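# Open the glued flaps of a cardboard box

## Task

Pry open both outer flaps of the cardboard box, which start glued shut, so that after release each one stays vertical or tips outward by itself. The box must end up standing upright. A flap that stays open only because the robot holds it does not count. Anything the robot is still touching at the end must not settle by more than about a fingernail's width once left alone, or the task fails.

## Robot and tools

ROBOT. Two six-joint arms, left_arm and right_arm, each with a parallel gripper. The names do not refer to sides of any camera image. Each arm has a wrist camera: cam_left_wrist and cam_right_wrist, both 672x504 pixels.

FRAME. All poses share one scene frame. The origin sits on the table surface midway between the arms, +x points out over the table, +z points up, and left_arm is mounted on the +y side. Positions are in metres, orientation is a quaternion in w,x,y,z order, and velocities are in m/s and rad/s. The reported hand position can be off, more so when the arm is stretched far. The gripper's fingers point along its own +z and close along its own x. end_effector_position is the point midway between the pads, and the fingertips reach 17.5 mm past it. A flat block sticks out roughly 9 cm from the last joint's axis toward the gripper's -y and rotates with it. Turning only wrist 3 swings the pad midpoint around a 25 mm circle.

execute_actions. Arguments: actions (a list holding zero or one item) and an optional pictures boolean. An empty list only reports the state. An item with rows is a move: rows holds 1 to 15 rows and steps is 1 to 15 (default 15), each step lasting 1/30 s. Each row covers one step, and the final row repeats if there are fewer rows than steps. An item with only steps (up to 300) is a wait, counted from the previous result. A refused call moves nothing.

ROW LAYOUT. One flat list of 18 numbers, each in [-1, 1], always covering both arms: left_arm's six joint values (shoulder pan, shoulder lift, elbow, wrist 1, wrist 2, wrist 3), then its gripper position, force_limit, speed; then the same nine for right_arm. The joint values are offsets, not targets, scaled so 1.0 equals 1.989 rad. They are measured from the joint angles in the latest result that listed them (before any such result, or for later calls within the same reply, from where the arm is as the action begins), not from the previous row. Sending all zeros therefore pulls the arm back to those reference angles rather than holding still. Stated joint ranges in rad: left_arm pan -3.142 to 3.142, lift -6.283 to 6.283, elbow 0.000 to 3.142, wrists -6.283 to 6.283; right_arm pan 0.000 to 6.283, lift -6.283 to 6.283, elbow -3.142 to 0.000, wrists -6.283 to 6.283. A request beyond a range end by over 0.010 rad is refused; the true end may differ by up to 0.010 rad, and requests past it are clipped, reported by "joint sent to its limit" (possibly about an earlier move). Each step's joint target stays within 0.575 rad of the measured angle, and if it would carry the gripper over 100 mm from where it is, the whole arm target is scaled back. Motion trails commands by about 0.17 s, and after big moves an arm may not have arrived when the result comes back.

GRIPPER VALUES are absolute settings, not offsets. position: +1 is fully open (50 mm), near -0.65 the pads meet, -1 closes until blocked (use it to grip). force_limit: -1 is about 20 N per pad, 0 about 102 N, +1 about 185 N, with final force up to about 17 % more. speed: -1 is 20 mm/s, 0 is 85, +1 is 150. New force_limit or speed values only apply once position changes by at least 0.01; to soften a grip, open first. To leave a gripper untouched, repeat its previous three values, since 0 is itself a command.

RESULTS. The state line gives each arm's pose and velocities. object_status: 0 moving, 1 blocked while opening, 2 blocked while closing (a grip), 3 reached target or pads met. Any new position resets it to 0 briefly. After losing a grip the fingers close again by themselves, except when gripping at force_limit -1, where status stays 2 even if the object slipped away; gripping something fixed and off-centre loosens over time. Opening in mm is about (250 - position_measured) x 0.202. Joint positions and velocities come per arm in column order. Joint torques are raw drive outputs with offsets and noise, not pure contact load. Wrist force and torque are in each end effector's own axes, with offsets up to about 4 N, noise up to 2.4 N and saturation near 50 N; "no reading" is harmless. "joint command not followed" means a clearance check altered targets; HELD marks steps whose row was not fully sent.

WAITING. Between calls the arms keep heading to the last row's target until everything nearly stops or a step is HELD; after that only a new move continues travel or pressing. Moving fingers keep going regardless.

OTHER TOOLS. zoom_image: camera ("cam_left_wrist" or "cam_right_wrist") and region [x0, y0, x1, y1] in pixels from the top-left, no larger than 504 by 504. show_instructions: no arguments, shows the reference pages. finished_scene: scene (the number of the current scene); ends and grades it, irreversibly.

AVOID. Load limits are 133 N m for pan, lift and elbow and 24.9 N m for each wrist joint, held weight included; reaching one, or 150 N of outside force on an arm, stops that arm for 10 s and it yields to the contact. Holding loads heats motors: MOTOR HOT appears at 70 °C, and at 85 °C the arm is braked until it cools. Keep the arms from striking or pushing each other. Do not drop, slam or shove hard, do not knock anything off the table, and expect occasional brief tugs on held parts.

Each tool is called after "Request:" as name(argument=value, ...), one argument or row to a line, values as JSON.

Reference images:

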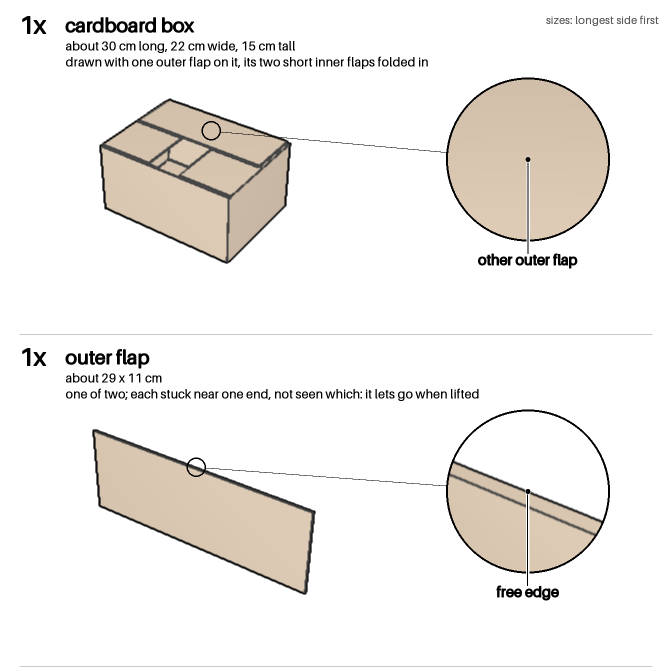

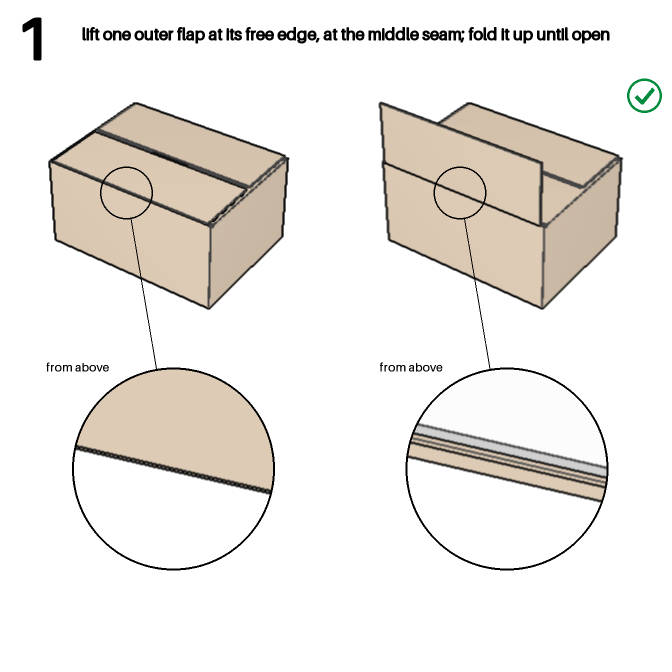

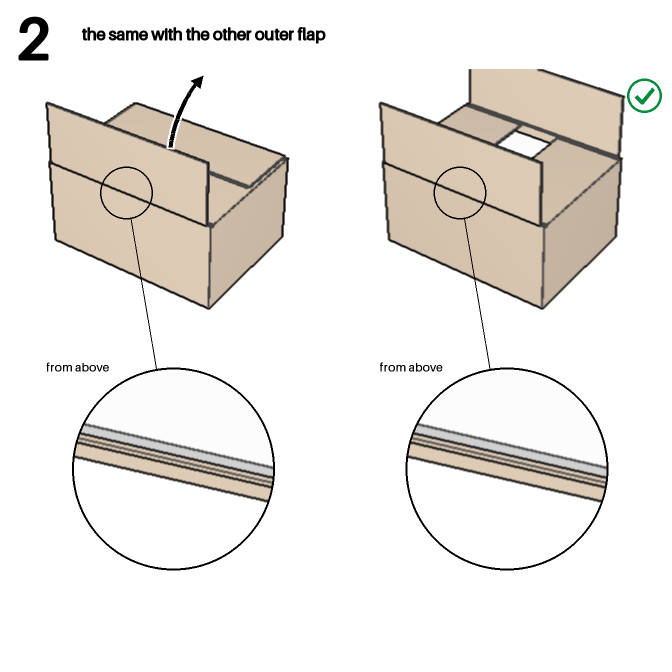

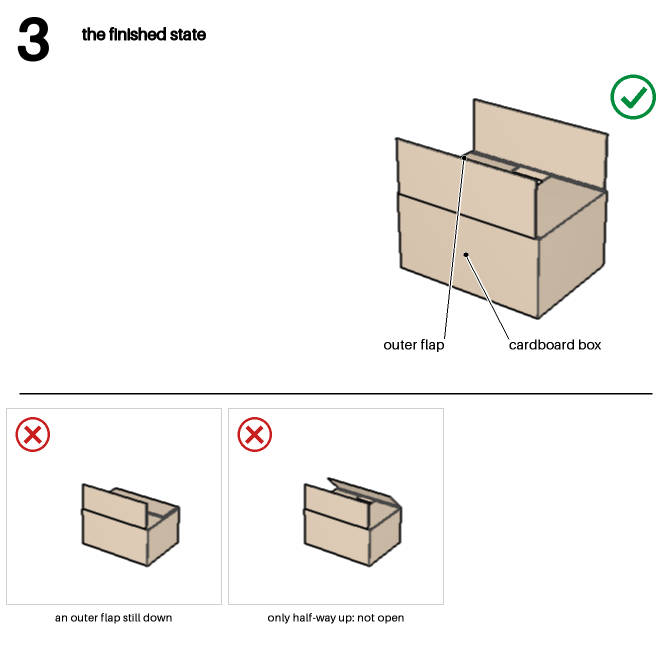

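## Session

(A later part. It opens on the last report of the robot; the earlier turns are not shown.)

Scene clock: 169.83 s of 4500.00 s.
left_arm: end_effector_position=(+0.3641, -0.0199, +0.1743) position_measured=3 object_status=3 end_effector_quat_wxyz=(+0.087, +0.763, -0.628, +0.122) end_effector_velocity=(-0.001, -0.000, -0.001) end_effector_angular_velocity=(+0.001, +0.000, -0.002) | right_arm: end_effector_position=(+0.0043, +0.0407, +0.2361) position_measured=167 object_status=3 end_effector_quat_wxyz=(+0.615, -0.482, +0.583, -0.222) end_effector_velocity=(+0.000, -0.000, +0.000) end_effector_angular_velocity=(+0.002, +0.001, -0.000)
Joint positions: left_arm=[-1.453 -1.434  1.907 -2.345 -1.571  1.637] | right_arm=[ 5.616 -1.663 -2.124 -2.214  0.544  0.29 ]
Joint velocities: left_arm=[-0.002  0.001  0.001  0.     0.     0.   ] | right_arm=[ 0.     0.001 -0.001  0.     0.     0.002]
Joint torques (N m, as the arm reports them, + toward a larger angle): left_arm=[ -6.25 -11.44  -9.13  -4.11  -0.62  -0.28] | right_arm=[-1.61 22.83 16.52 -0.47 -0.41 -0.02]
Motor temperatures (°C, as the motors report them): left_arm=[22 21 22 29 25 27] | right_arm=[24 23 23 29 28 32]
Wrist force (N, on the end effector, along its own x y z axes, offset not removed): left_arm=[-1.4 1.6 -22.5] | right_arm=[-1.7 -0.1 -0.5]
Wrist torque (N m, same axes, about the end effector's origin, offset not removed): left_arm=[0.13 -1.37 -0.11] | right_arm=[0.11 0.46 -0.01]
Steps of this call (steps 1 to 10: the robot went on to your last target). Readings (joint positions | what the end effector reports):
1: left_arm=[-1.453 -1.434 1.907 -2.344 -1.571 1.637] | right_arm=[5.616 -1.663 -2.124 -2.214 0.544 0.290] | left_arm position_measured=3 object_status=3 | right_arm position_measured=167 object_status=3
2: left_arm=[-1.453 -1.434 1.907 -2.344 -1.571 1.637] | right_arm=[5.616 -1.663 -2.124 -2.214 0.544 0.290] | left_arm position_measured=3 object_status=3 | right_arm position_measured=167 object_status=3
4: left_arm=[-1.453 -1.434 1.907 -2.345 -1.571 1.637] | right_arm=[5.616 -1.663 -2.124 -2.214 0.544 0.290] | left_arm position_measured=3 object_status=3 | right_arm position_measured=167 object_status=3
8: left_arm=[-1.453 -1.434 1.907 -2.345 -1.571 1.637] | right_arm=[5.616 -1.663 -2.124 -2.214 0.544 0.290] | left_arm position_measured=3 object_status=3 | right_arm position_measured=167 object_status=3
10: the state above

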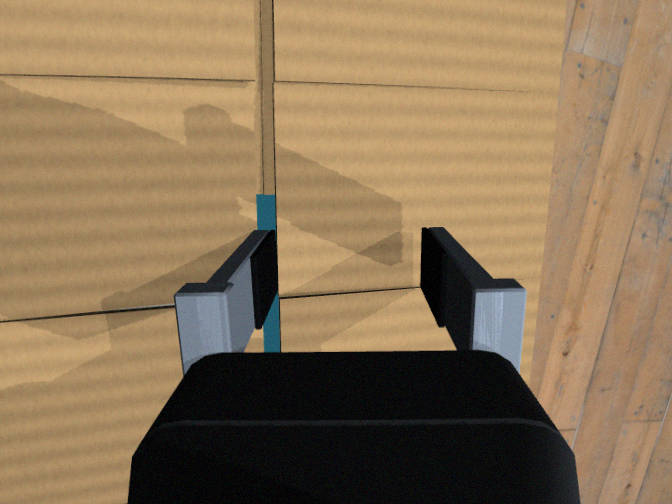

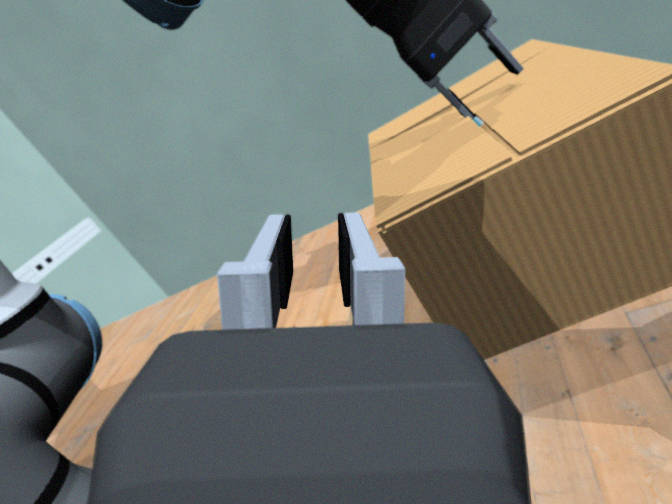

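Request:
execute_actions(
  actions=[
    {"rows":[[0,-0.0051,0.0043,0.0007,0,0,1,0,0,0,0,0,0,0,0,-0.1,0,0]],"steps":12},
  ],
  pictures=false,
)

Request:
execute_actions(
  actions=[
    {"rows":[[0,0.0038,0.0057,-0.0094,0,0,1,0,0,0,0,0,0,0,0,-0.1,0,0]]},
  ],
  pictures=false,
)

Request:
execute_actions(
  actions=[
    {"steps":8},
  ],
)

Request:
zoom_image(
  camera="cam_right_wrist",
  region=[400,20,560,160],
)

Scene clock: 178.80 s of 4500.00 s.
left_arm: end_effector_position=(+0.3631, -0.0163, +0.1753) position_measured=3 object_status=3 end_effector_quat_wxyz=(+0.087, +0.763, -0.628, +0.122) end_effector_velocity=(-0.001, +0.002, +0.001) end_effector_angular_velocity=(-0.001, -0.000, -0.001) | right_arm: end_effector_position=(+0.0043, +0.0407, +0.2361) position_measured=167 object_status=3 end_effector_quat_wxyz=(+0.615, -0.482, +0.583, -0.222) end_effector_velocity=(+0.001, -0.000, -0.000) end_effector_angular_velocity=(+0.000, -0.002, +0.000)
Joint positions: left_arm=[-1.453 -1.443  1.915 -2.344 -1.571  1.637] | right_arm=[ 5.616 -1.663 -2.124 -2.214  0.544  0.29 ]
Joint velocities: left_arm=[-0.001 -0.007  0.005  0.    -0.    -0.001] | right_arm=[-0.     0.    -0.002 -0.001 -0.001  0.002]
Joint torques (N m, as the arm reports them, + toward a larger angle): left_arm=[ -2.85 -30.85 -10.13   0.4   -0.68   1.09] | right_arm=[-1.96 22.89 15.89 -0.39 -0.49 -0.14]
Motor temperatures (°C, as the motors report them): left_arm=[22 21 22 29 25 27] | right_arm=[24 23 23 29 28 32]
Wrist force (N, on the end effector, along its own x y z axes, offset not removed): left_arm=[8.5 2.5 -5.9] | right_arm=[-1.6 -1.0 -1.3]
Wrist torque (N m, same axes, about the end effector's origin, offset not removed): left_arm=[0.57 -0.39 0.10] | right_arm=[0.08 0.22 -0.05]
Steps of this call (steps 1 to 15: the robot went on to your last target; steps 16 to 90: nothing new was sent; then 5.57 s passed at rest; steps 91 to 102: all 12 steps of this action). Readings (joint positions | what the end effector reports):
91: left_arm=[-1.453 -1.434 1.907 -2.345 -1.571 1.637] | right_arm=[5.616 -1.663 -2.124 -2.214 0.544 0.290] | left_arm position_measured=3 object_status=3 | right_arm position_measured=167 object_status=3
92: left_arm=[-1.453 -1.434 1.908 -2.345 -1.571 1.637] | right_arm=[5.616 -1.663 -2.124 -2.214 0.544 0.290] | left_arm position_measured=3 object_status=3 | right_arm position_measured=167 object_status=3
94: left_arm=[-1.453 -1.438 1.911 -2.345 -1.571 1.637] | right_arm=[5.616 -1.663 -2.124 -2.214 0.544 0.290] | left_arm position_measured=3 object_status=3 | right_arm position_measured=167 object_status=3
98: left_arm=[-1.453 -1.442 1.914 -2.344 -1.571 1.637] | right_arm=[5.616 -1.663 -2.124 -2.214 0.544 0.290] | left_arm position_measured=3 object_status=3 | right_arm position_measured=167 object_status=3
102: the state above

Scene clock: 179.30 s of 4500.00 s.
left_arm: end_effector_position=(+0.3631, -0.0162, +0.1691) position_measured=3 object_status=3 end_effector_quat_wxyz=(+0.087, +0.763, -0.628, +0.122) end_effector_velocity=(+0.000, +0.000, -0.002) end_effector_angular_velocity=(+0.002, +0.001, +0.001) | right_arm: end_effector_position=(+0.0043, +0.0407, +0.2361) position_measured=167 object_status=3 end_effector_quat_wxyz=(+0.615, -0.482, +0.583, -0.222) end_effector_velocity=(+0.000, +0.000, +0.000) end_effector_angular_velocity=(+0.002, +0.001, -0.001)
Joint positions: left_arm=[-1.453 -1.436  1.926 -2.362 -1.571  1.637] | right_arm=[ 5.616 -1.663 -2.124 -2.214  0.544  0.29 ]
Joint velocities: left_arm=[ 0.001  0.004  0.001 -0.002 -0.    -0.   ] | right_arm=[-0.     0.     0.     0.001 -0.     0.001]
Joint torques (N m, as the arm reports them, + toward a larger angle): left_arm=[-3.1  57.15 45.34 11.96 -5.86  0.86] | right_arm=[-0.35 22.36 14.47 -0.38 -0.56 -0.2 ]
Motor temperatures (°C, as the motors report them): left_arm=[22 21 22 29 25 27] | right_arm=[24 23 23 29 28 32]
Wrist force (N, on the end effector, along its own x y z axes, offset not removed): left_arm=[26.8 -6.5 -50.0] | right_arm=[-1.2 -0.5 -1.9]
Wrist torque (N m, same axes, about the end effector's origin, offset not removed): left_arm=[2.35 -3.65 0.22] | right_arm=[-0.07 0.13 0.12]
Steps of this call (steps 1 to 15: all 15 steps of this action). Readings (joint positions | what the end effector reports):
1: left_arm=[-1.453 -1.443 1.915 -2.344 -1.571 1.637] | right_arm=[5.616 -1.663 -2.124 -2.214 0.544 0.290] | left_arm position_measured=3 object_status=3 | right_arm position_measured=167 object_status=3
2: left_arm=[-1.453 -1.443 1.916 -2.345 -1.571 1.637] | right_arm=[5.616 -1.663 -2.124 -2.214 0.544 0.290] | left_arm position_measured=3 object_status=3 | right_arm position_measured=167 object_status=3
4: left_arm=[-1.453 -1.441 1.920 -2.351 -1.571 1.637] | right_arm=[5.616 -1.663 -2.124 -2.214 0.544 0.290] | left_arm position_measured=3 object_status=3 | right_arm position_measured=167 object_status=3
8: left_arm=[-1.453 -1.438 1.924 -2.359 -1.571 1.637] | right_arm=[5.616 -1.663 -2.124 -2.214 0.544 0.290] | left_arm position_measured=3 object_status=3 | right_arm position_measured=167 object_status=3
15: the state above

Scene clock: 189.40 s of 4500.00 s.
left_arm: end_effector_position=(+0.3643, -0.0191, +0.1744) position_measured=3 object_status=3 end_effector_quat_wxyz=(+0.091, +0.763, -0.628, +0.128) end_effector_velocity=(-0.000, +0.000, -0.000) end_effector_angular_velocity=(+0.001, +0.001, -0.000) | right_arm: end_effector_position=(+0.0043, +0.0407, +0.2361) position_measured=167 object_status=3 end_effector_quat_wxyz=(+0.615, -0.482, +0.583, -0.222) end_effector_velocity=(-0.000, +0.000, +0.000) end_effector_angular_velocity=(-0.001, -0.000, +0.001)
Joint positions: left_arm=[-1.453 -1.44   1.922 -2.369 -1.569  1.637] | right_arm=[ 5.616 -1.663 -2.124 -2.214  0.544  0.29 ]
Joint velocities: left_arm=[-0.     0.     0.     0.001 -0.    -0.   ] | right_arm=[ 0.     0.     0.     0.    -0.001 -0.001]
Joint torques (N m, as the arm reports them, + toward a larger angle): left_arm=[ -0.19 -25.03 -20.36  -2.78   0.08   0.03] | right_arm=[-2.43 22.21 15.52 -0.58 -0.69 -0.34]
Motor temperatures (°C, as the motors report them): left_arm=[22 21 22 29 25 27] | right_arm=[24 23 23 29 28 32]
Wrist force (N, on the end effector, along its own x y z axes, offset not removed): left_arm=[4.2 -6.4 -21.1] | right_arm=[1.4 -0.3 -1.8]
Wrist torque (N m, same axes, about the end effector's origin, offset not removed): left_arm=[-0.46 -1.09 -0.12] | right_arm=[-0.01 -0.25 -0.05]
FORCE FAULT: contact force on the left arm reached its limit, and that arm stopped for 10 seconds. The contact can be on any part of that arm, not only on its tool. That arm's remaining commands of this call were not run. That arm holds still and accepts commands again. Move the arm away from the contact; if what it grips holds it there, let go first. Pushing or pulling that hard again can fault the arm again.
The stop of the left arm began at step 3 of this call (marked STOPPED below). From that step on that arm followed nothing that you had sent. Nothing is kept back now, and the robot has no last target.
Steps of this call (steps 1 to 8: the robot went on to your last target; steps 9 to 303: the stop continued). Readings (joint positions | what the end effector reports):
1: left_arm=[-1.453 -1.436 1.926 -2.362 -1.571 1.637] | right_arm=[5.616 -1.663 -2.124 -2.214 0.544 0.290] | left_arm position_measured=3 object_status=3 | right_arm position_measured=167 object_status=3
2: left_arm=[-1.453 -1.436 1.926 -2.362 -1.571 1.637] | right_arm=[5.616 -1.663 -2.124 -2.214 0.544 0.290] | left_arm position_measured=3 object_status=3 | right_arm position_measured=167 object_status=3
3: left_arm=[-1.453 -1.437 1.925 -2.364 -1.570 1.637] | right_arm=[5.616 -1.663 -2.124 -2.214 0.544 0.290] | left_arm position_measured=3 object_status=3 | right_arm position_measured=167 object_status=3 STOPPED (the left arm)
4: left_arm=[-1.453 -1.438 1.924 -2.366 -1.570 1.637] | right_arm=[5.616 -1.663 -2.124 -2.214 0.544 0.290] | left_arm position_measured=3 object_status=3 | right_arm position_measured=167 object_status=3
8: left_arm=[-1.453 -1.439 1.923 -2.368 -1.569 1.637] | right_arm=[5.616 -1.663 -2.124 -2.214 0.544 0.290] | left_arm position_measured=3 object_status=3 | right_arm position_measured=167 object_status=3
303: the state above

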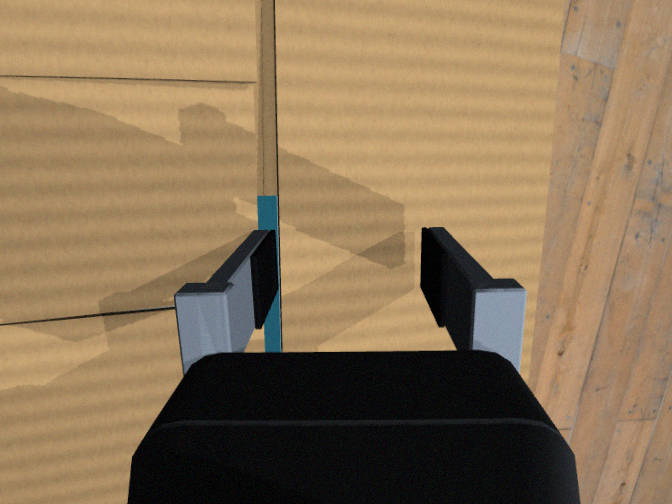

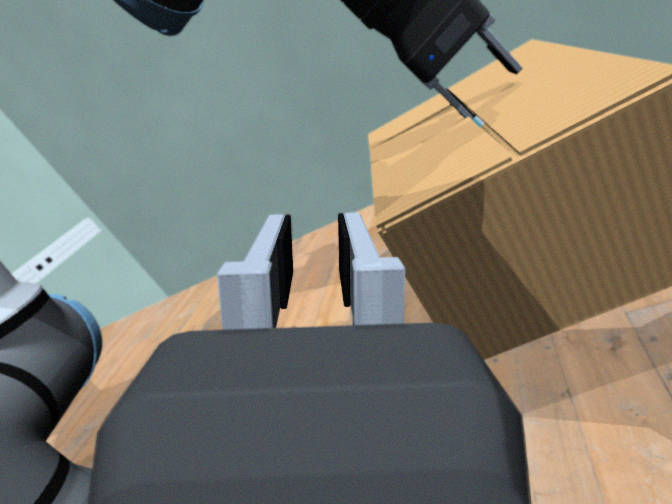

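Region (400, 20, 560, 160) of cam_right_wrist's 672x504 image, scaled by 3.150, with more detail than that image has; it fills the top 441 rows of this view, and the rest is white.

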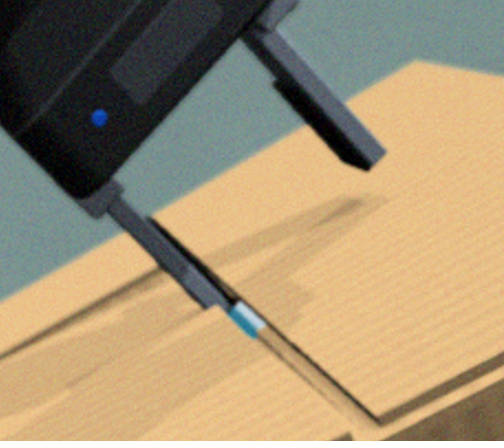

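Request:
execute_actions(
  actions=[
    {"rows":[[0,0.0030,-0.0045,0.0015,0,0,1,0,0,0,0,0,0,0,0,-0.1,0,0]]},
  ],
)

Scene clock: 201.20 s of 4500.00 s.
left_arm: end_effector_position=(+0.3651, -0.0219, +0.1750) position_measured=3 object_status=3 end_effector_quat_wxyz=(+0.091, +0.763, -0.628, +0.128) end_effector_velocity=(-0.000, -0.001, +0.001) end_effector_angular_velocity=(-0.001, +0.000, -0.001) | right_arm: end_effector_position=(+0.0043, +0.0407, +0.2361) position_measured=167 object_status=3 end_effector_quat_wxyz=(+0.615, -0.482, +0.583, -0.222) end_effector_velocity=(-0.000, +0.000, +0.000) end_effector_angular_velocity=(-0.002, -0.001, +0.001)
Joint positions: left_arm=[-1.453 -1.434  1.914 -2.366 -1.569  1.637] | right_arm=[ 5.616 -1.663 -2.124 -2.214  0.544  0.29 ]
Joint velocities: left_arm=[-0.001  0.001 -0.003  0.001 -0.    -0.   ] | right_arm=[-0.    -0.001  0.    -0.001 -0.    -0.001]
Joint torques (N m, as the arm reports them, + toward a larger angle): left_arm=[ -0.36 -23.24 -28.26  -2.85   0.     0.08] | right_arm=[-2.3  23.65 16.07 -0.41 -0.57 -0.2 ]
Motor temperatures (°C, as the motors report them): left_arm=[22 21 22 29 25 27] | right_arm=[24 23 23 29 28 32]
Wrist force (N, on the end effector, along its own x y z axes, offset not removed): left_arm=[-4.3 -4.0 -6.4] | right_arm=[-0.7 -1.5 0.1]
Wrist torque (N m, same axes, about the end effector's origin, offset not removed): left_arm=[-0.67 -0.44 0.10] | right_arm=[-0.07 0.23 -0.20]
Steps of this call (steps 1 to 90: nothing new was sent; then 8.30 s passed at rest; steps 91 to 105: all 15 steps of this action). Readings (joint positions | what the end effector reports):
91: left_arm=[-1.453 -1.440 1.922 -2.369 -1.569 1.637] | right_arm=[5.616 -1.663 -2.124 -2.214 0.544 0.290] | left_arm position_measured=3 object_status=3 | right_arm position_measured=167 object_status=3
92: left_arm=[-1.453 -1.440 1.922 -2.369 -1.569 1.637] | right_arm=[5.616 -1.663 -2.124 -2.214 0.544 0.290] | left_arm position_measured=3 object_status=3 | right_arm position_measured=167 object_status=3
94: left_arm=[-1.453 -1.438 1.919 -2.368 -1.569 1.637] | right_arm=[5.616 -1.663 -2.124 -2.214 0.544 0.290] | left_arm position_measured=3 object_status=3 | right_arm position_measured=167 object_status=3
98: left_arm=[-1.453 -1.435 1.916 -2.367 -1.569 1.637] | right_arm=[5.616 -1.663 -2.124 -2.214 0.544 0.290] | left_arm position_measured=3 object_status=3 | right_arm position_measured=167 object_status=3
105: the state above

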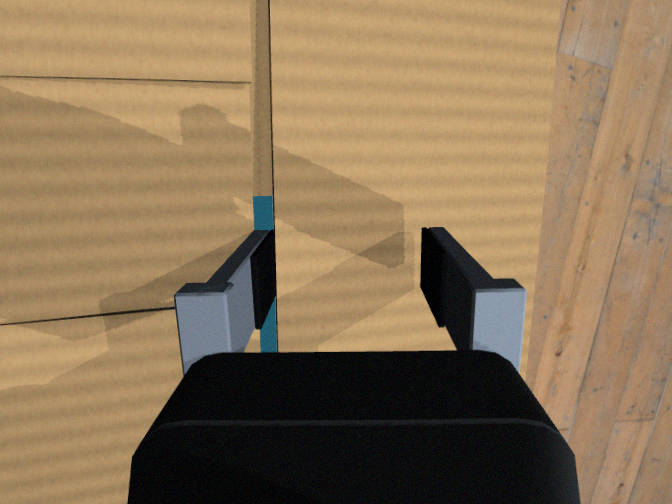

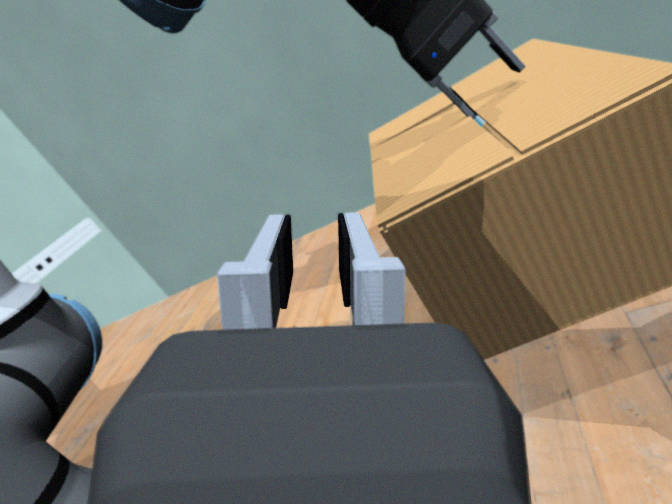

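Request:
execute_actions(
  actions=[
    {"rows":[[0,0.0026,0.0012,-0.0038,0,0,1,0,0,0,0,0,0,0,0,-0.1,0,0]],"steps":12},
  ],
  pictures=false,
)

Scene clock: 205.83 s of 4500.00 s.
left_arm: end_effector_position=(+0.3653, -0.0227, +0.1724) position_measured=3 object_status=3 end_effector_quat_wxyz=(+0.091, +0.763, -0.628, +0.128) end_effector_velocity=(+0.000, -0.001, -0.002) end_effector_angular_velocity=(-0.000, -0.000, +0.000) | right_arm: end_effector_position=(+0.0043, +0.0407, +0.2361) position_measured=167 object_status=3 end_effector_quat_wxyz=(+0.615, -0.482, +0.583, -0.222) end_effector_velocity=(-0.000, +0.001, +0.001) end_effector_angular_velocity=(-0.001, -0.001, +0.003)
Joint positions: left_arm=[-1.453 -1.43   1.916 -2.373 -1.569  1.637] | right_arm=[ 5.616 -1.663 -2.124 -2.214  0.544  0.29 ]
Joint velocities: left_arm=[-0.     0.003  0.001 -0.004 -0.    -0.   ] | right_arm=[-0.     0.     0.001 -0.001 -0.003 -0.001]
Joint torques (N m, as the arm reports them, + toward a larger angle): left_arm=[ -0.03 -14.73 -11.97  -4.79   0.05   0.15] | right_arm=[-2.67 21.59 14.32 -0.7  -0.46 -0.08]
Motor temperatures (°C, as the motors report them): left_arm=[22 21 22 29 25 27] | right_arm=[24 23 23 29 28 32]
Wrist force (N, on the end effector, along its own x y z axes, offset not removed): left_arm=[-5.7 1.2 -20.8] | right_arm=[-1.6 -2.1 -2.9]
Wrist torque (N m, same axes, about the end effector's origin, offset not removed): left_arm=[-0.20 -0.28 0.26] | right_arm=[-0.30 0.23 -0.09]
Steps of this call (steps 1 to 15: the robot went on to your last target; steps 16 to 90: nothing new was sent; then 1.23 s passed at rest; steps 91 to 102: all 12 steps of this action). Readings (joint positions | what the end effector reports):
91: left_arm=[-1.453 -1.434 1.913 -2.366 -1.569 1.637] | right_arm=[5.616 -1.663 -2.124 -2.214 0.544 0.290] | left_arm position_measured=3 object_status=3 | right_arm position_measured=167 object_status=3
92: left_arm=[-1.453 -1.434 1.914 -2.367 -1.569 1.637] | right_arm=[5.616 -1.663 -2.124 -2.214 0.544 0.290] | left_arm position_measured=3 object_status=3 | right_arm position_measured=167 object_status=3
94: left_arm=[-1.453 -1.432 1.914 -2.369 -1.569 1.637] | right_arm=[5.616 -1.663 -2.124 -2.214 0.544 0.290] | left_arm position_measured=3 object_status=3 | right_arm position_measured=167 object_status=3
98: left_arm=[-1.453 -1.430 1.915 -2.372 -1.569 1.637] | right_arm=[5.616 -1.663 -2.124 -2.214 0.544 0.290] | left_arm position_measured=3 object_status=3 | right_arm position_measured=167 object_status=3
102: the state above

Progressing with moderate force. Another 3 mm.

Request:
execute_actions(
  actions=[
    {"rows":[[0,0.0026,0.0012,-0.0038,0,0,1,0,0,0,0,0,0,0,0,-0.1,0,0]],"steps":12},
  ],
)

Scene clock: 211.47 s of 4500.00 s.
left_arm: end_effector_position=(+0.3654, -0.0234, +0.1697) position_measured=3 object_status=3 end_effector_quat_wxyz=(+0.091, +0.763, -0.628, +0.128) end_effector_velocity=(-0.000, +0.000, -0.002) end_effector_angular_velocity=(+0.001, +0.000, -0.001) | right_arm: end_effector_position=(+0.0043, +0.0407, +0.2361) position_measured=167 object_status=3 end_effector_quat_wxyz=(+0.615, -0.482, +0.583, -0.222) end_effector_velocity=(+0.000, -0.000, -0.000) end_effector_angular_velocity=(-0.002, -0.002, +0.000)
Joint positions: left_arm=[-1.453 -1.425  1.918 -2.38  -1.569  1.637] | right_arm=[ 5.616 -1.663 -2.124 -2.214  0.544  0.29 ]
Joint velocities: left_arm=[-0.     0.002  0.003 -0.004 -0.     0.001] | right_arm=[ 0.    -0.001 -0.    -0.001 -0.    -0.001]
Joint torques (N m, as the arm reports them, + toward a larger angle): left_arm=[-0.93 -5.77 -6.38 -3.28  0.1   0.06] | right_arm=[-3.02 22.72 14.91 -0.76 -0.57 -0.1 ]
Motor temperatures (°C, as the motors report them): left_arm=[22 21 22 29 25 27] | right_arm=[24 23 23 29 28 32]
Wrist force (N, on the end effector, along its own x y z axes, offset not removed): left_arm=[0.9 3.3 -28.2] | right_arm=[-0.2 -1.1 1.3]
Wrist torque (N m, same axes, about the end effector's origin, offset not removed): left_arm=[0.49 -1.30 0.13] | right_arm=[-0.04 -0.02 -0.01]
Steps of this call (steps 1 to 15: the robot went on to your last target; steps 16 to 90: nothing new was sent; then 2.23 s passed at rest; steps 91 to 102: all 12 steps of this action). Readings (joint positions | what the end effector reports):
91: left_arm=[-1.453 -1.429 1.916 -2.374 -1.569 1.637] | right_arm=[5.616 -1.663 -2.124 -2.214 0.544 0.290] | left_arm position_measured=3 object_status=3 | right_arm position_measured=167 object_status=3
92: left_arm=[-1.453 -1.429 1.916 -2.374 -1.569 1.637] | right_arm=[5.616 -1.663 -2.124 -2.214 0.544 0.290] | left_arm position_measured=3 object_status=3 | right_arm position_measured=167 object_status=3
94: left_arm=[-1.453 -1.427 1.917 -2.377 -1.569 1.637] | right_arm=[5.616 -1.663 -2.124 -2.214 0.544 0.290] | left_arm position_measured=3 object_status=3 | right_arm position_measured=167 object_status=3
98: left_arm=[-1.453 -1.425 1.918 -2.379 -1.569 1.637] | right_arm=[5.616 -1.663 -2.124 -2.214 0.544 0.290] | left_arm position_measured=3 object_status=3 | right_arm position_measured=167 object_status=3
102: the state above

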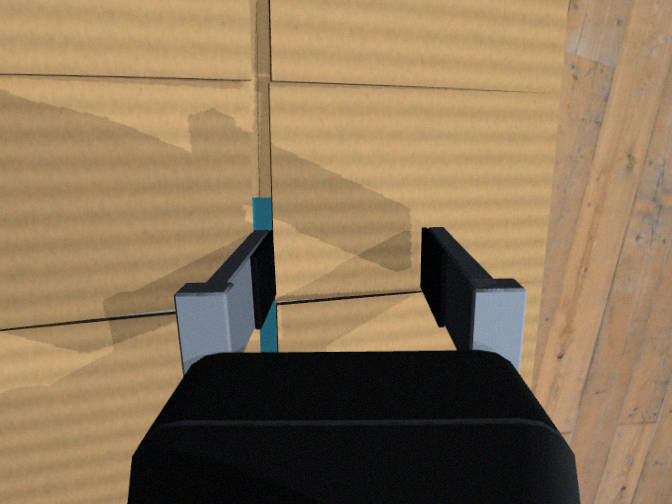

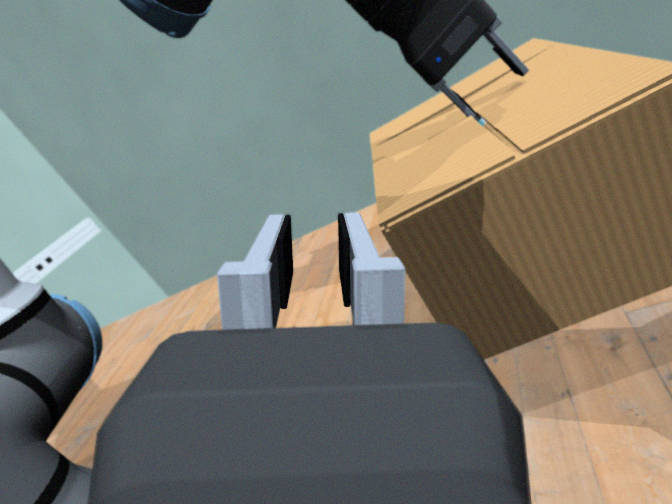

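Request:
execute_actions(
  actions=[
    {"rows":[[0,0.0026,0.0012,-0.0038,0,0,1,0,0,0,0,0,0,0,0,-0.1,0,0]],"steps":12},
  ],
  pictures=false,
)

Scene clock: 216.03 s of 4500.00 s.
left_arm: end_effector_position=(+0.3656, -0.0241, +0.1670) position_measured=3 object_status=3 end_effector_quat_wxyz=(+0.091, +0.763, -0.628, +0.128) end_effector_velocity=(-0.000, -0.000, -0.001) end_effector_angular_velocity=(-0.001, +0.000, +0.000) | right_arm: end_effector_position=(+0.0043, +0.0407, +0.2361) position_measured=167 object_status=3 end_effector_quat_wxyz=(+0.615, -0.482, +0.583, -0.222) end_effector_velocity=(-0.000, +0.000, +0.000) end_effector_angular_velocity=(-0.000, +0.001, -0.001)
Joint positions: left_arm=[-1.453 -1.42   1.92  -2.387 -1.569  1.637] | right_arm=[ 5.616 -1.663 -2.124 -2.214  0.544  0.29 ]
Joint velocities: left_arm=[-0.     0.002  0.001 -0.004 -0.    -0.001] | right_arm=[-0.    -0.     0.001  0.     0.001 -0.001]
Joint torques (N m, as the arm reports them, + toward a larger angle): left_arm=[-0.86 -0.39 -1.95 -1.95  0.09  0.12] | right_arm=[-2.2  22.87 14.34 -0.79 -0.44 -0.22]
Motor temperatures (°C, as the motors report them): left_arm=[22 21 22 29 25 27] | right_arm=[24 23 23 29 28 32]
Wrist force (N, on the end effector, along its own x y z axes, offset not removed): left_arm=[1.3 -0.2 -38.6] | right_arm=[-2.3 -1.4 -1.0]
Wrist torque (N m, same axes, about the end effector's origin, offset not removed): left_arm=[-0.06 -1.41 0.48] | right_arm=[-0.23 0.32 -0.01]
Steps of this call (steps 1 to 15: the robot went on to your last target; steps 16 to 90: nothing new was sent; then 1.17 s passed at rest; steps 91 to 102: all 12 steps of this action). Readings (joint positions | what the end effector reports):
91: left_arm=[-1.453 -1.424 1.918 -2.381 -1.569 1.637] | right_arm=[5.616 -1.663 -2.124 -2.214 0.544 0.290] | left_arm position_measured=3 object_status=3 | right_arm position_measured=167 object_status=3
92: left_arm=[-1.453 -1.424 1.919 -2.381 -1.569 1.637] | right_arm=[5.616 -1.663 -2.124 -2.214 0.544 0.290] | left_arm position_measured=3 object_status=3 | right_arm position_measured=167 object_status=3
94: left_arm=[-1.453 -1.422 1.919 -2.384 -1.569 1.637] | right_arm=[5.616 -1.663 -2.124 -2.214 0.544 0.290] | left_arm position_measured=3 object_status=3 | right_arm position_measured=167 object_status=3
98: left_arm=[-1.453 -1.421 1.920 -2.386 -1.569 1.637] | right_arm=[5.616 -1.663 -2.124 -2.214 0.544 0.290] | left_arm position_measured=3 object_status=3 | right_arm position_measured=167 object_status=3
102: the state above

Request:
execute_actions(
  actions=[
    {"rows":[[0,-0.0103,0.0214,-0.0362,0,0,1,0,0,0,0,0,0,0,0,-0.1,0,0]]},
  ],
)

Scene clock: 227.30 s of 4500.00 s.
left_arm: end_effector_position=(+0.3652, -0.0224, +0.1698) position_measured=3 object_status=3 end_effector_quat_wxyz=(+0.105, +0.759, -0.625, +0.148) end_effector_velocity=(-0.001, +0.000, +0.001) end_effector_angular_velocity=(-0.014, -0.004, -0.002) | right_arm: end_effector_position=(+0.0043, +0.0407, +0.2361) position_measured=167 object_status=3 end_effector_quat_wxyz=(+0.615, -0.482, +0.583, -0.222) end_effector_velocity=(-0.000, +0.000, -0.000) end_effector_angular_velocity=(-0.001, -0.001, +0.000)
Joint positions: left_arm=[-1.453 -1.44   1.961 -2.457 -1.569  1.637] | right_arm=[ 5.616 -1.663 -2.124 -2.214  0.544  0.29 ]
Joint velocities: left_arm=[-0.001 -0.006  0.012 -0.021 -0.     0.   ] | right_arm=[-0.    -0.001 -0.     0.001 -0.    -0.001]
Joint torques (N m, as the arm reports them, + toward a larger angle): left_arm=[ -0.22 -27.1   -9.18  -3.21   0.07   0.08] | right_arm=[-2.55 22.48 15.61 -0.49 -0.62 -0.25]
Motor temperatures (°C, as the motors report them): left_arm=[22 21 22 29 25 27] | right_arm=[24 23 23 29 28 32]
Wrist force (N, on the end effector, along its own x y z axes, offset not removed): left_arm=[2.0 -0.8 -19.5] | right_arm=[-0.5 -1.4 -0.7]
Wrist torque (N m, same axes, about the end effector's origin, offset not removed): left_arm=[-0.68 -0.69 0.00] | right_arm=[-0.08 0.07 -0.10]
Steps of this call (steps 1 to 15: the robot went on to your last target; steps 16 to 90: nothing new was sent; then 7.77 s passed at rest; steps 91 to 105: all 15 steps of this action). Readings (joint positions | what the end effector reports):
91: left_arm=[-1.453 -1.420 1.921 -2.388 -1.569 1.637] | right_arm=[5.616 -1.663 -2.124 -2.214 0.544 0.290] | left_arm position_measured=3 object_status=3 | right_arm position_measured=167 object_status=3
92: left_arm=[-1.453 -1.421 1.923 -2.391 -1.569 1.637] | right_arm=[5.616 -1.663 -2.124 -2.214 0.544 0.290] | left_arm position_measured=3 object_status=3 | right_arm position_measured=167 object_status=3
94: left_arm=[-1.453 -1.428 1.937 -2.414 -1.569 1.637] | right_arm=[5.616 -1.663 -2.124 -2.214 0.544 0.290] | left_arm position_measured=3 object_status=3 | right_arm position_measured=167 object_status=3
98: left_arm=[-1.453 -1.436 1.954 -2.443 -1.569 1.637] | right_arm=[5.616 -1.663 -2.124 -2.214 0.544 0.290] | left_arm position_measured=3 object_status=3 | right_arm position_measured=167 object_status=3
105: the state above

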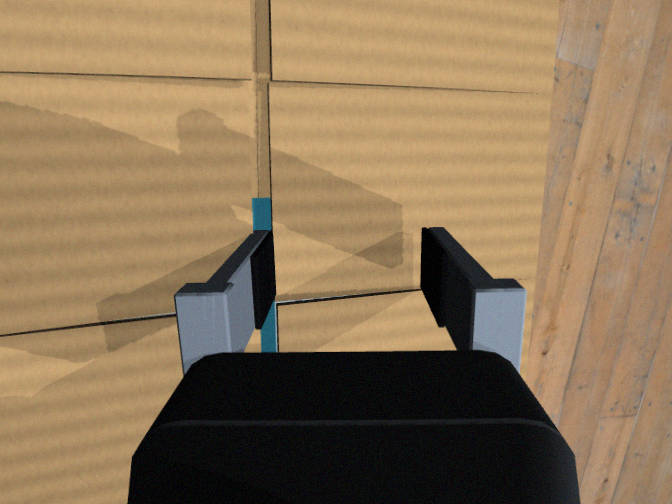

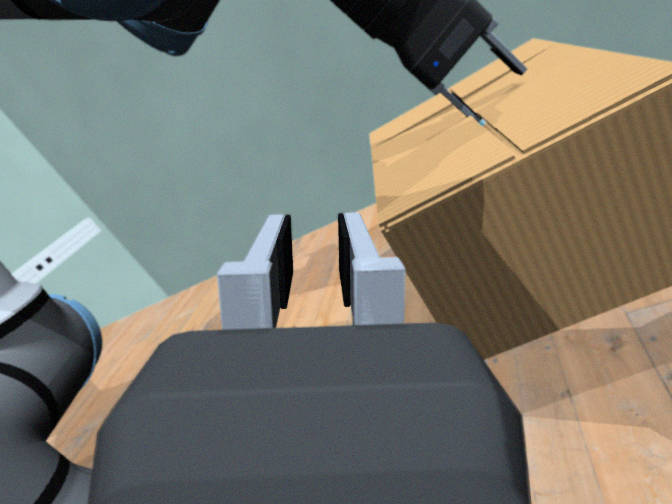

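Request:
execute_actions(
  actions=[
    {"rows":[[0,-0.0012,0.0042,-0.0030,0,0,1,0,0,0,0,0,0,0,0,-0.1,0,0]],"steps":12},
  ],
)

Request:
zoom_image(
  camera="cam_right_wrist",
  region=[420,50,540,160],
)

Scene clock: 236.07 s of 4500.00 s.
left_arm: end_effector_position=(+0.3647, -0.0205, +0.1683) position_measured=3 object_status=3 end_effector_quat_wxyz=(+0.105, +0.759, -0.625, +0.148) end_effector_velocity=(-0.001, +0.001, -0.001) end_effector_angular_velocity=(+0.002, +0.001, -0.000) | right_arm: end_effector_position=(+0.0043, +0.0407, +0.2361) position_measured=167 object_status=3 end_effector_quat_wxyz=(+0.615, -0.482, +0.583, -0.222) end_effector_velocity=(-0.000, +0.000, -0.000) end_effector_angular_velocity=(-0.002, -0.001, -0.000)
Joint positions: left_arm=[-1.453 -1.442  1.969 -2.462 -1.569  1.637] | right_arm=[ 5.616 -1.663 -2.124 -2.214  0.544  0.29 ]
Joint velocities: left_arm=[-0.001 -0.001  0.004 -0.001  0.    -0.001] | right_arm=[ 0.    -0.001  0.     0.     0.001 -0.001]
Joint torques (N m, as the arm reports them, + toward a larger angle): left_arm=[ -1.33 -10.17  12.1    5.83   0.1    0.07] | right_arm=[-2.48 22.95 14.93 -0.79 -0.17  0.1 ]
Motor temperatures (°C, as the motors report them): left_arm=[22 21 22 29 25 27] | right_arm=[24 23 23 29 28 32]
Wrist force (N, on the end effector, along its own x y z axes, offset not removed): left_arm=[31.2 -6.4 -37.6] | right_arm=[0.0 -0.7 1.4]
Wrist torque (N m, same axes, about the end effector's origin, offset not removed): left_arm=[-0.78 -0.87 0.21] | right_arm=[-0.04 -0.13 -0.08]
Steps of this call (steps 1 to 15: the robot went on to your last target; steps 16 to 90: nothing new was sent; then 5.37 s passed at rest; steps 91 to 102: all 12 steps of this action). Readings (joint positions | what the end effector reports):
91: left_arm=[-1.453 -1.441 1.963 -2.459 -1.569 1.637] | right_arm=[5.616 -1.663 -2.124 -2.214 0.544 0.290] | left_arm position_measured=3 object_status=3 | right_arm position_measured=167 object_status=3
92: left_arm=[-1.453 -1.441 1.963 -2.460 -1.569 1.637] | right_arm=[5.616 -1.663 -2.124 -2.214 0.544 0.290] | left_arm position_measured=3 object_status=3 | right_arm position_measured=167 object_status=3
94: left_arm=[-1.453 -1.441 1.966 -2.461 -1.569 1.637] | right_arm=[5.616 -1.663 -2.124 -2.214 0.544 0.290] | left_arm position_measured=3 object_status=3 | right_arm position_measured=167 object_status=3
98: left_arm=[-1.453 -1.442 1.968 -2.462 -1.569 1.637] | right_arm=[5.616 -1.663 -2.124 -2.214 0.544 0.290] | left_arm position_measured=3 object_status=3 | right_arm position_measured=167 object_status=3
102: the state above

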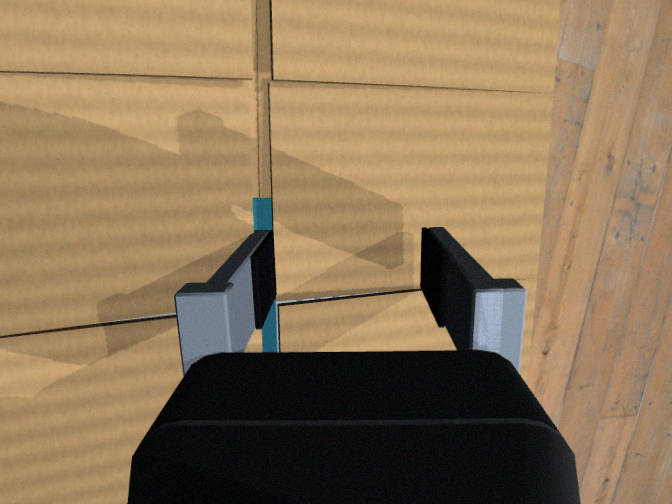

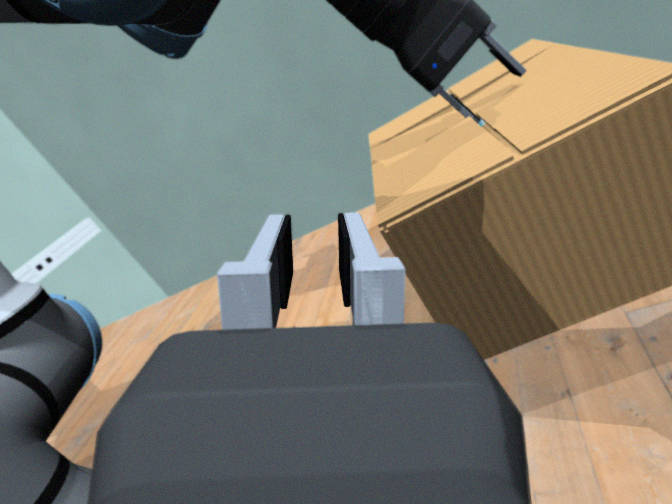

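Region (420, 50, 540, 160) of cam_right_wrist's 672x504 image, scaled by 4.200, with more detail than that image has; it fills the top 462 rows of this view, and the rest is white.

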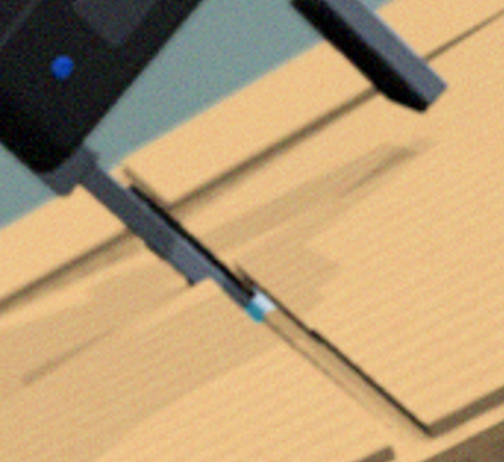

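Request:
execute_actions(
  actions=[
    {"rows":[[0,-0.0069,0.0176,-0.0358,0,0,1,0,0,0,0,0,0,0,0,-0.1,0,0]]},
  ],
  pictures=false,
)

Request:
execute_actions(
  actions=[
    {"rows":[[0,-0.0103,0.0214,-0.0362,0,0,1,0,0,0,0,0,0,0,0,-0.1,0,0]]},
  ],
)

Request:
zoom_image(
  camera="cam_right_wrist",
  region=[420,50,540,160],
)

Scene clock: 243.67 s of 4500.00 s.
left_arm: end_effector_position=(+0.3648, -0.0211, +0.1714) position_measured=3 object_status=3 end_effector_quat_wxyz=(+0.119, +0.756, -0.622, +0.167) end_effector_velocity=(-0.000, -0.001, +0.002) end_effector_angular_velocity=(-0.014, -0.004, -0.002) | right_arm: end_effector_position=(+0.0043, +0.0407, +0.2361) position_measured=167 object_status=3 end_effector_quat_wxyz=(+0.615, -0.482, +0.583, -0.222) end_effector_velocity=(+0.000, -0.000, -0.000) end_effector_angular_velocity=(+0.002, +0.000, -0.001)
Joint positions: left_arm=[-1.453 -1.455  2.003 -2.531 -1.569  1.637] | right_arm=[ 5.616 -1.663 -2.124 -2.214  0.544  0.29 ]
Joint velocities: left_arm=[-0.001 -0.005  0.008 -0.018  0.     0.001] | right_arm=[-0.    -0.    -0.001  0.     0.     0.003]
Joint torques (N m, as the arm reports them, + toward a larger angle): left_arm=[ -0.9  -27.83 -12.12  -3.5    0.02   0.1 ] | right_arm=[-2.16 22.9  14.9  -0.58 -0.43  0.1 ]
Motor temperatures (°C, as the motors report them): left_arm=[22 21 22 29 25 27] | right_arm=[24 23 23 29 28 32]
Wrist force (N, on the end effector, along its own x y z axes, offset not removed): left_arm=[1.9 -4.8 -15.1] | right_arm=[-0.1 -1.3 -1.1]
Wrist torque (N m, same axes, about the end effector's origin, offset not removed): left_arm=[-0.59 -0.46 0.18] | right_arm=[-0.17 0.04 0.01]
Steps of this call (steps 1 to 15: the robot went on to your last target; steps 16 to 90: nothing new was sent; then 4.10 s passed at rest; steps 91 to 105: all 15 steps of this action). Readings (joint positions | what the end effector reports):
91: left_arm=[-1.453 -1.442 1.970 -2.463 -1.569 1.637] | right_arm=[5.616 -1.663 -2.124 -2.214 0.544 0.290] | left_arm position_measured=3 object_status=3 | right_arm position_measured=167 object_status=3
92: left_arm=[-1.453 -1.443 1.972 -2.466 -1.569 1.637] | right_arm=[5.616 -1.663 -2.124 -2.214 0.544 0.290] | left_arm position_measured=3 object_status=3 | right_arm position_measured=167 object_status=3
94: left_arm=[-1.453 -1.448 1.983 -2.488 -1.569 1.637] | right_arm=[5.616 -1.663 -2.124 -2.214 0.544 0.290] | left_arm position_measured=3 object_status=3 | right_arm position_measured=167 object_status=3
98: left_arm=[-1.453 -1.453 1.997 -2.517 -1.569 1.637] | right_arm=[5.616 -1.663 -2.124 -2.214 0.544 0.290] | left_arm position_measured=3 object_status=3 | right_arm position_measured=167 object_status=3
105: the state above

Scene clock: 244.17 s of 4500.00 s.
left_arm: end_effector_position=(+0.3641, -0.0182, +0.1751) position_measured=3 object_status=3 end_effector_quat_wxyz=(+0.132, +0.752, -0.619, +0.186) end_effector_velocity=(-0.001, +0.000, +0.001) end_effector_angular_velocity=(-0.013, -0.003, -0.001) | right_arm: end_effector_position=(+0.0043, +0.0407, +0.2361) position_measured=167 object_status=3 end_effector_quat_wxyz=(+0.615, -0.482, +0.583, -0.222) end_effector_velocity=(-0.000, +0.000, -0.001) end_effector_angular_velocity=(-0.002, -0.001, +0.000)
Joint positions: left_arm=[-1.453 -1.475  2.044 -2.601 -1.569  1.637] | right_arm=[ 5.616 -1.663 -2.124 -2.214  0.544  0.29 ]
Joint velocities: left_arm=[-0.001 -0.006  0.011 -0.018  0.    -0.001] | right_arm=[-0.    -0.001 -0.001  0.002 -0.    -0.002]
Joint torques (N m, as the arm reports them, + toward a larger angle): left_arm=[ -1.43 -32.69  -9.12  -2.83   0.02   0.05] | right_arm=[-2.18 21.99 15.66 -0.64 -0.67  0.04]
Motor temperatures (°C, as the motors report them): left_arm=[22 21 22 29 25 27] | right_arm=[24 23 23 29 28 32]
Wrist force (N, on the end effector, along its own x y z axes, offset not removed): left_arm=[9.6 -1.9 -3.0] | right_arm=[-0.7 0.1 0.4]
Wrist torque (N m, same axes, about the end effector's origin, offset not removed): left_arm=[-0.03 0.20 0.39] | right_arm=[0.14 0.18 0.00]
Steps of this call (steps 1 to 15: all 15 steps of this action). Readings (joint positions | what the end effector reports):
1: left_arm=[-1.453 -1.455 2.003 -2.532 -1.569 1.637] | right_arm=[5.616 -1.663 -2.124 -2.214 0.544 0.290] | left_arm position_measured=3 object_status=3 | right_arm position_measured=167 object_status=3
2: left_arm=[-1.453 -1.457 2.006 -2.535 -1.569 1.637] | right_arm=[5.616 -1.663 -2.124 -2.214 0.544 0.290] | left_arm position_measured=3 object_status=3 | right_arm position_measured=167 object_status=3
4: left_arm=[-1.453 -1.464 2.020 -2.559 -1.569 1.637] | right_arm=[5.616 -1.663 -2.124 -2.214 0.544 0.290] | left_arm position_measured=3 object_status=3 | right_arm position_measured=167 object_status=3
8: left_arm=[-1.453 -1.471 2.036 -2.587 -1.569 1.637] | right_arm=[5.616 -1.663 -2.124 -2.214 0.544 0.290] | left_arm position_measured=3 object_status=3 | right_arm position_measured=167 object_status=3
15: the state above

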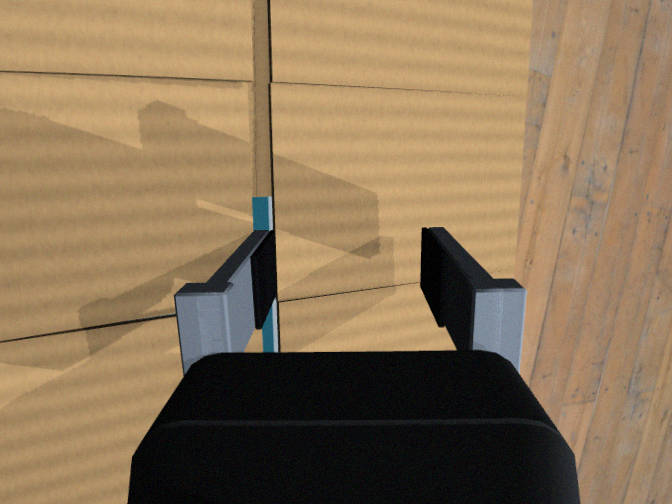

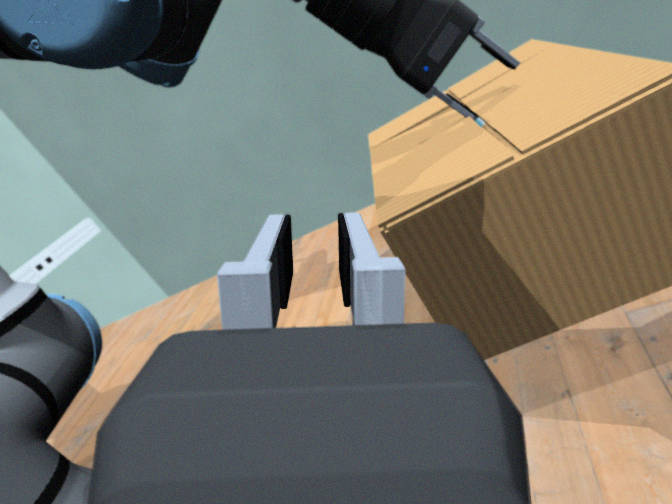

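Region (420, 50, 540, 160) of cam_right_wrist's 672x504 image, scaled by 4.200, with more detail than that image has; it fills the top 462 rows of this view, and the rest is white.

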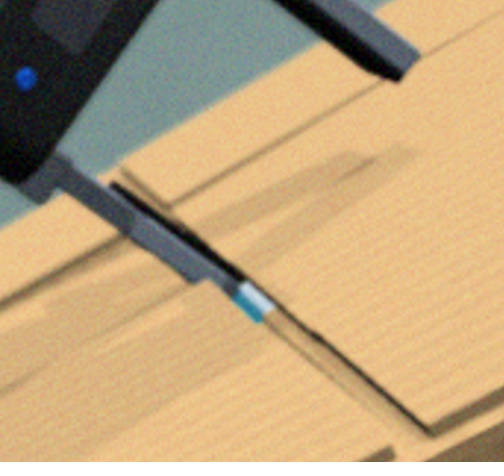

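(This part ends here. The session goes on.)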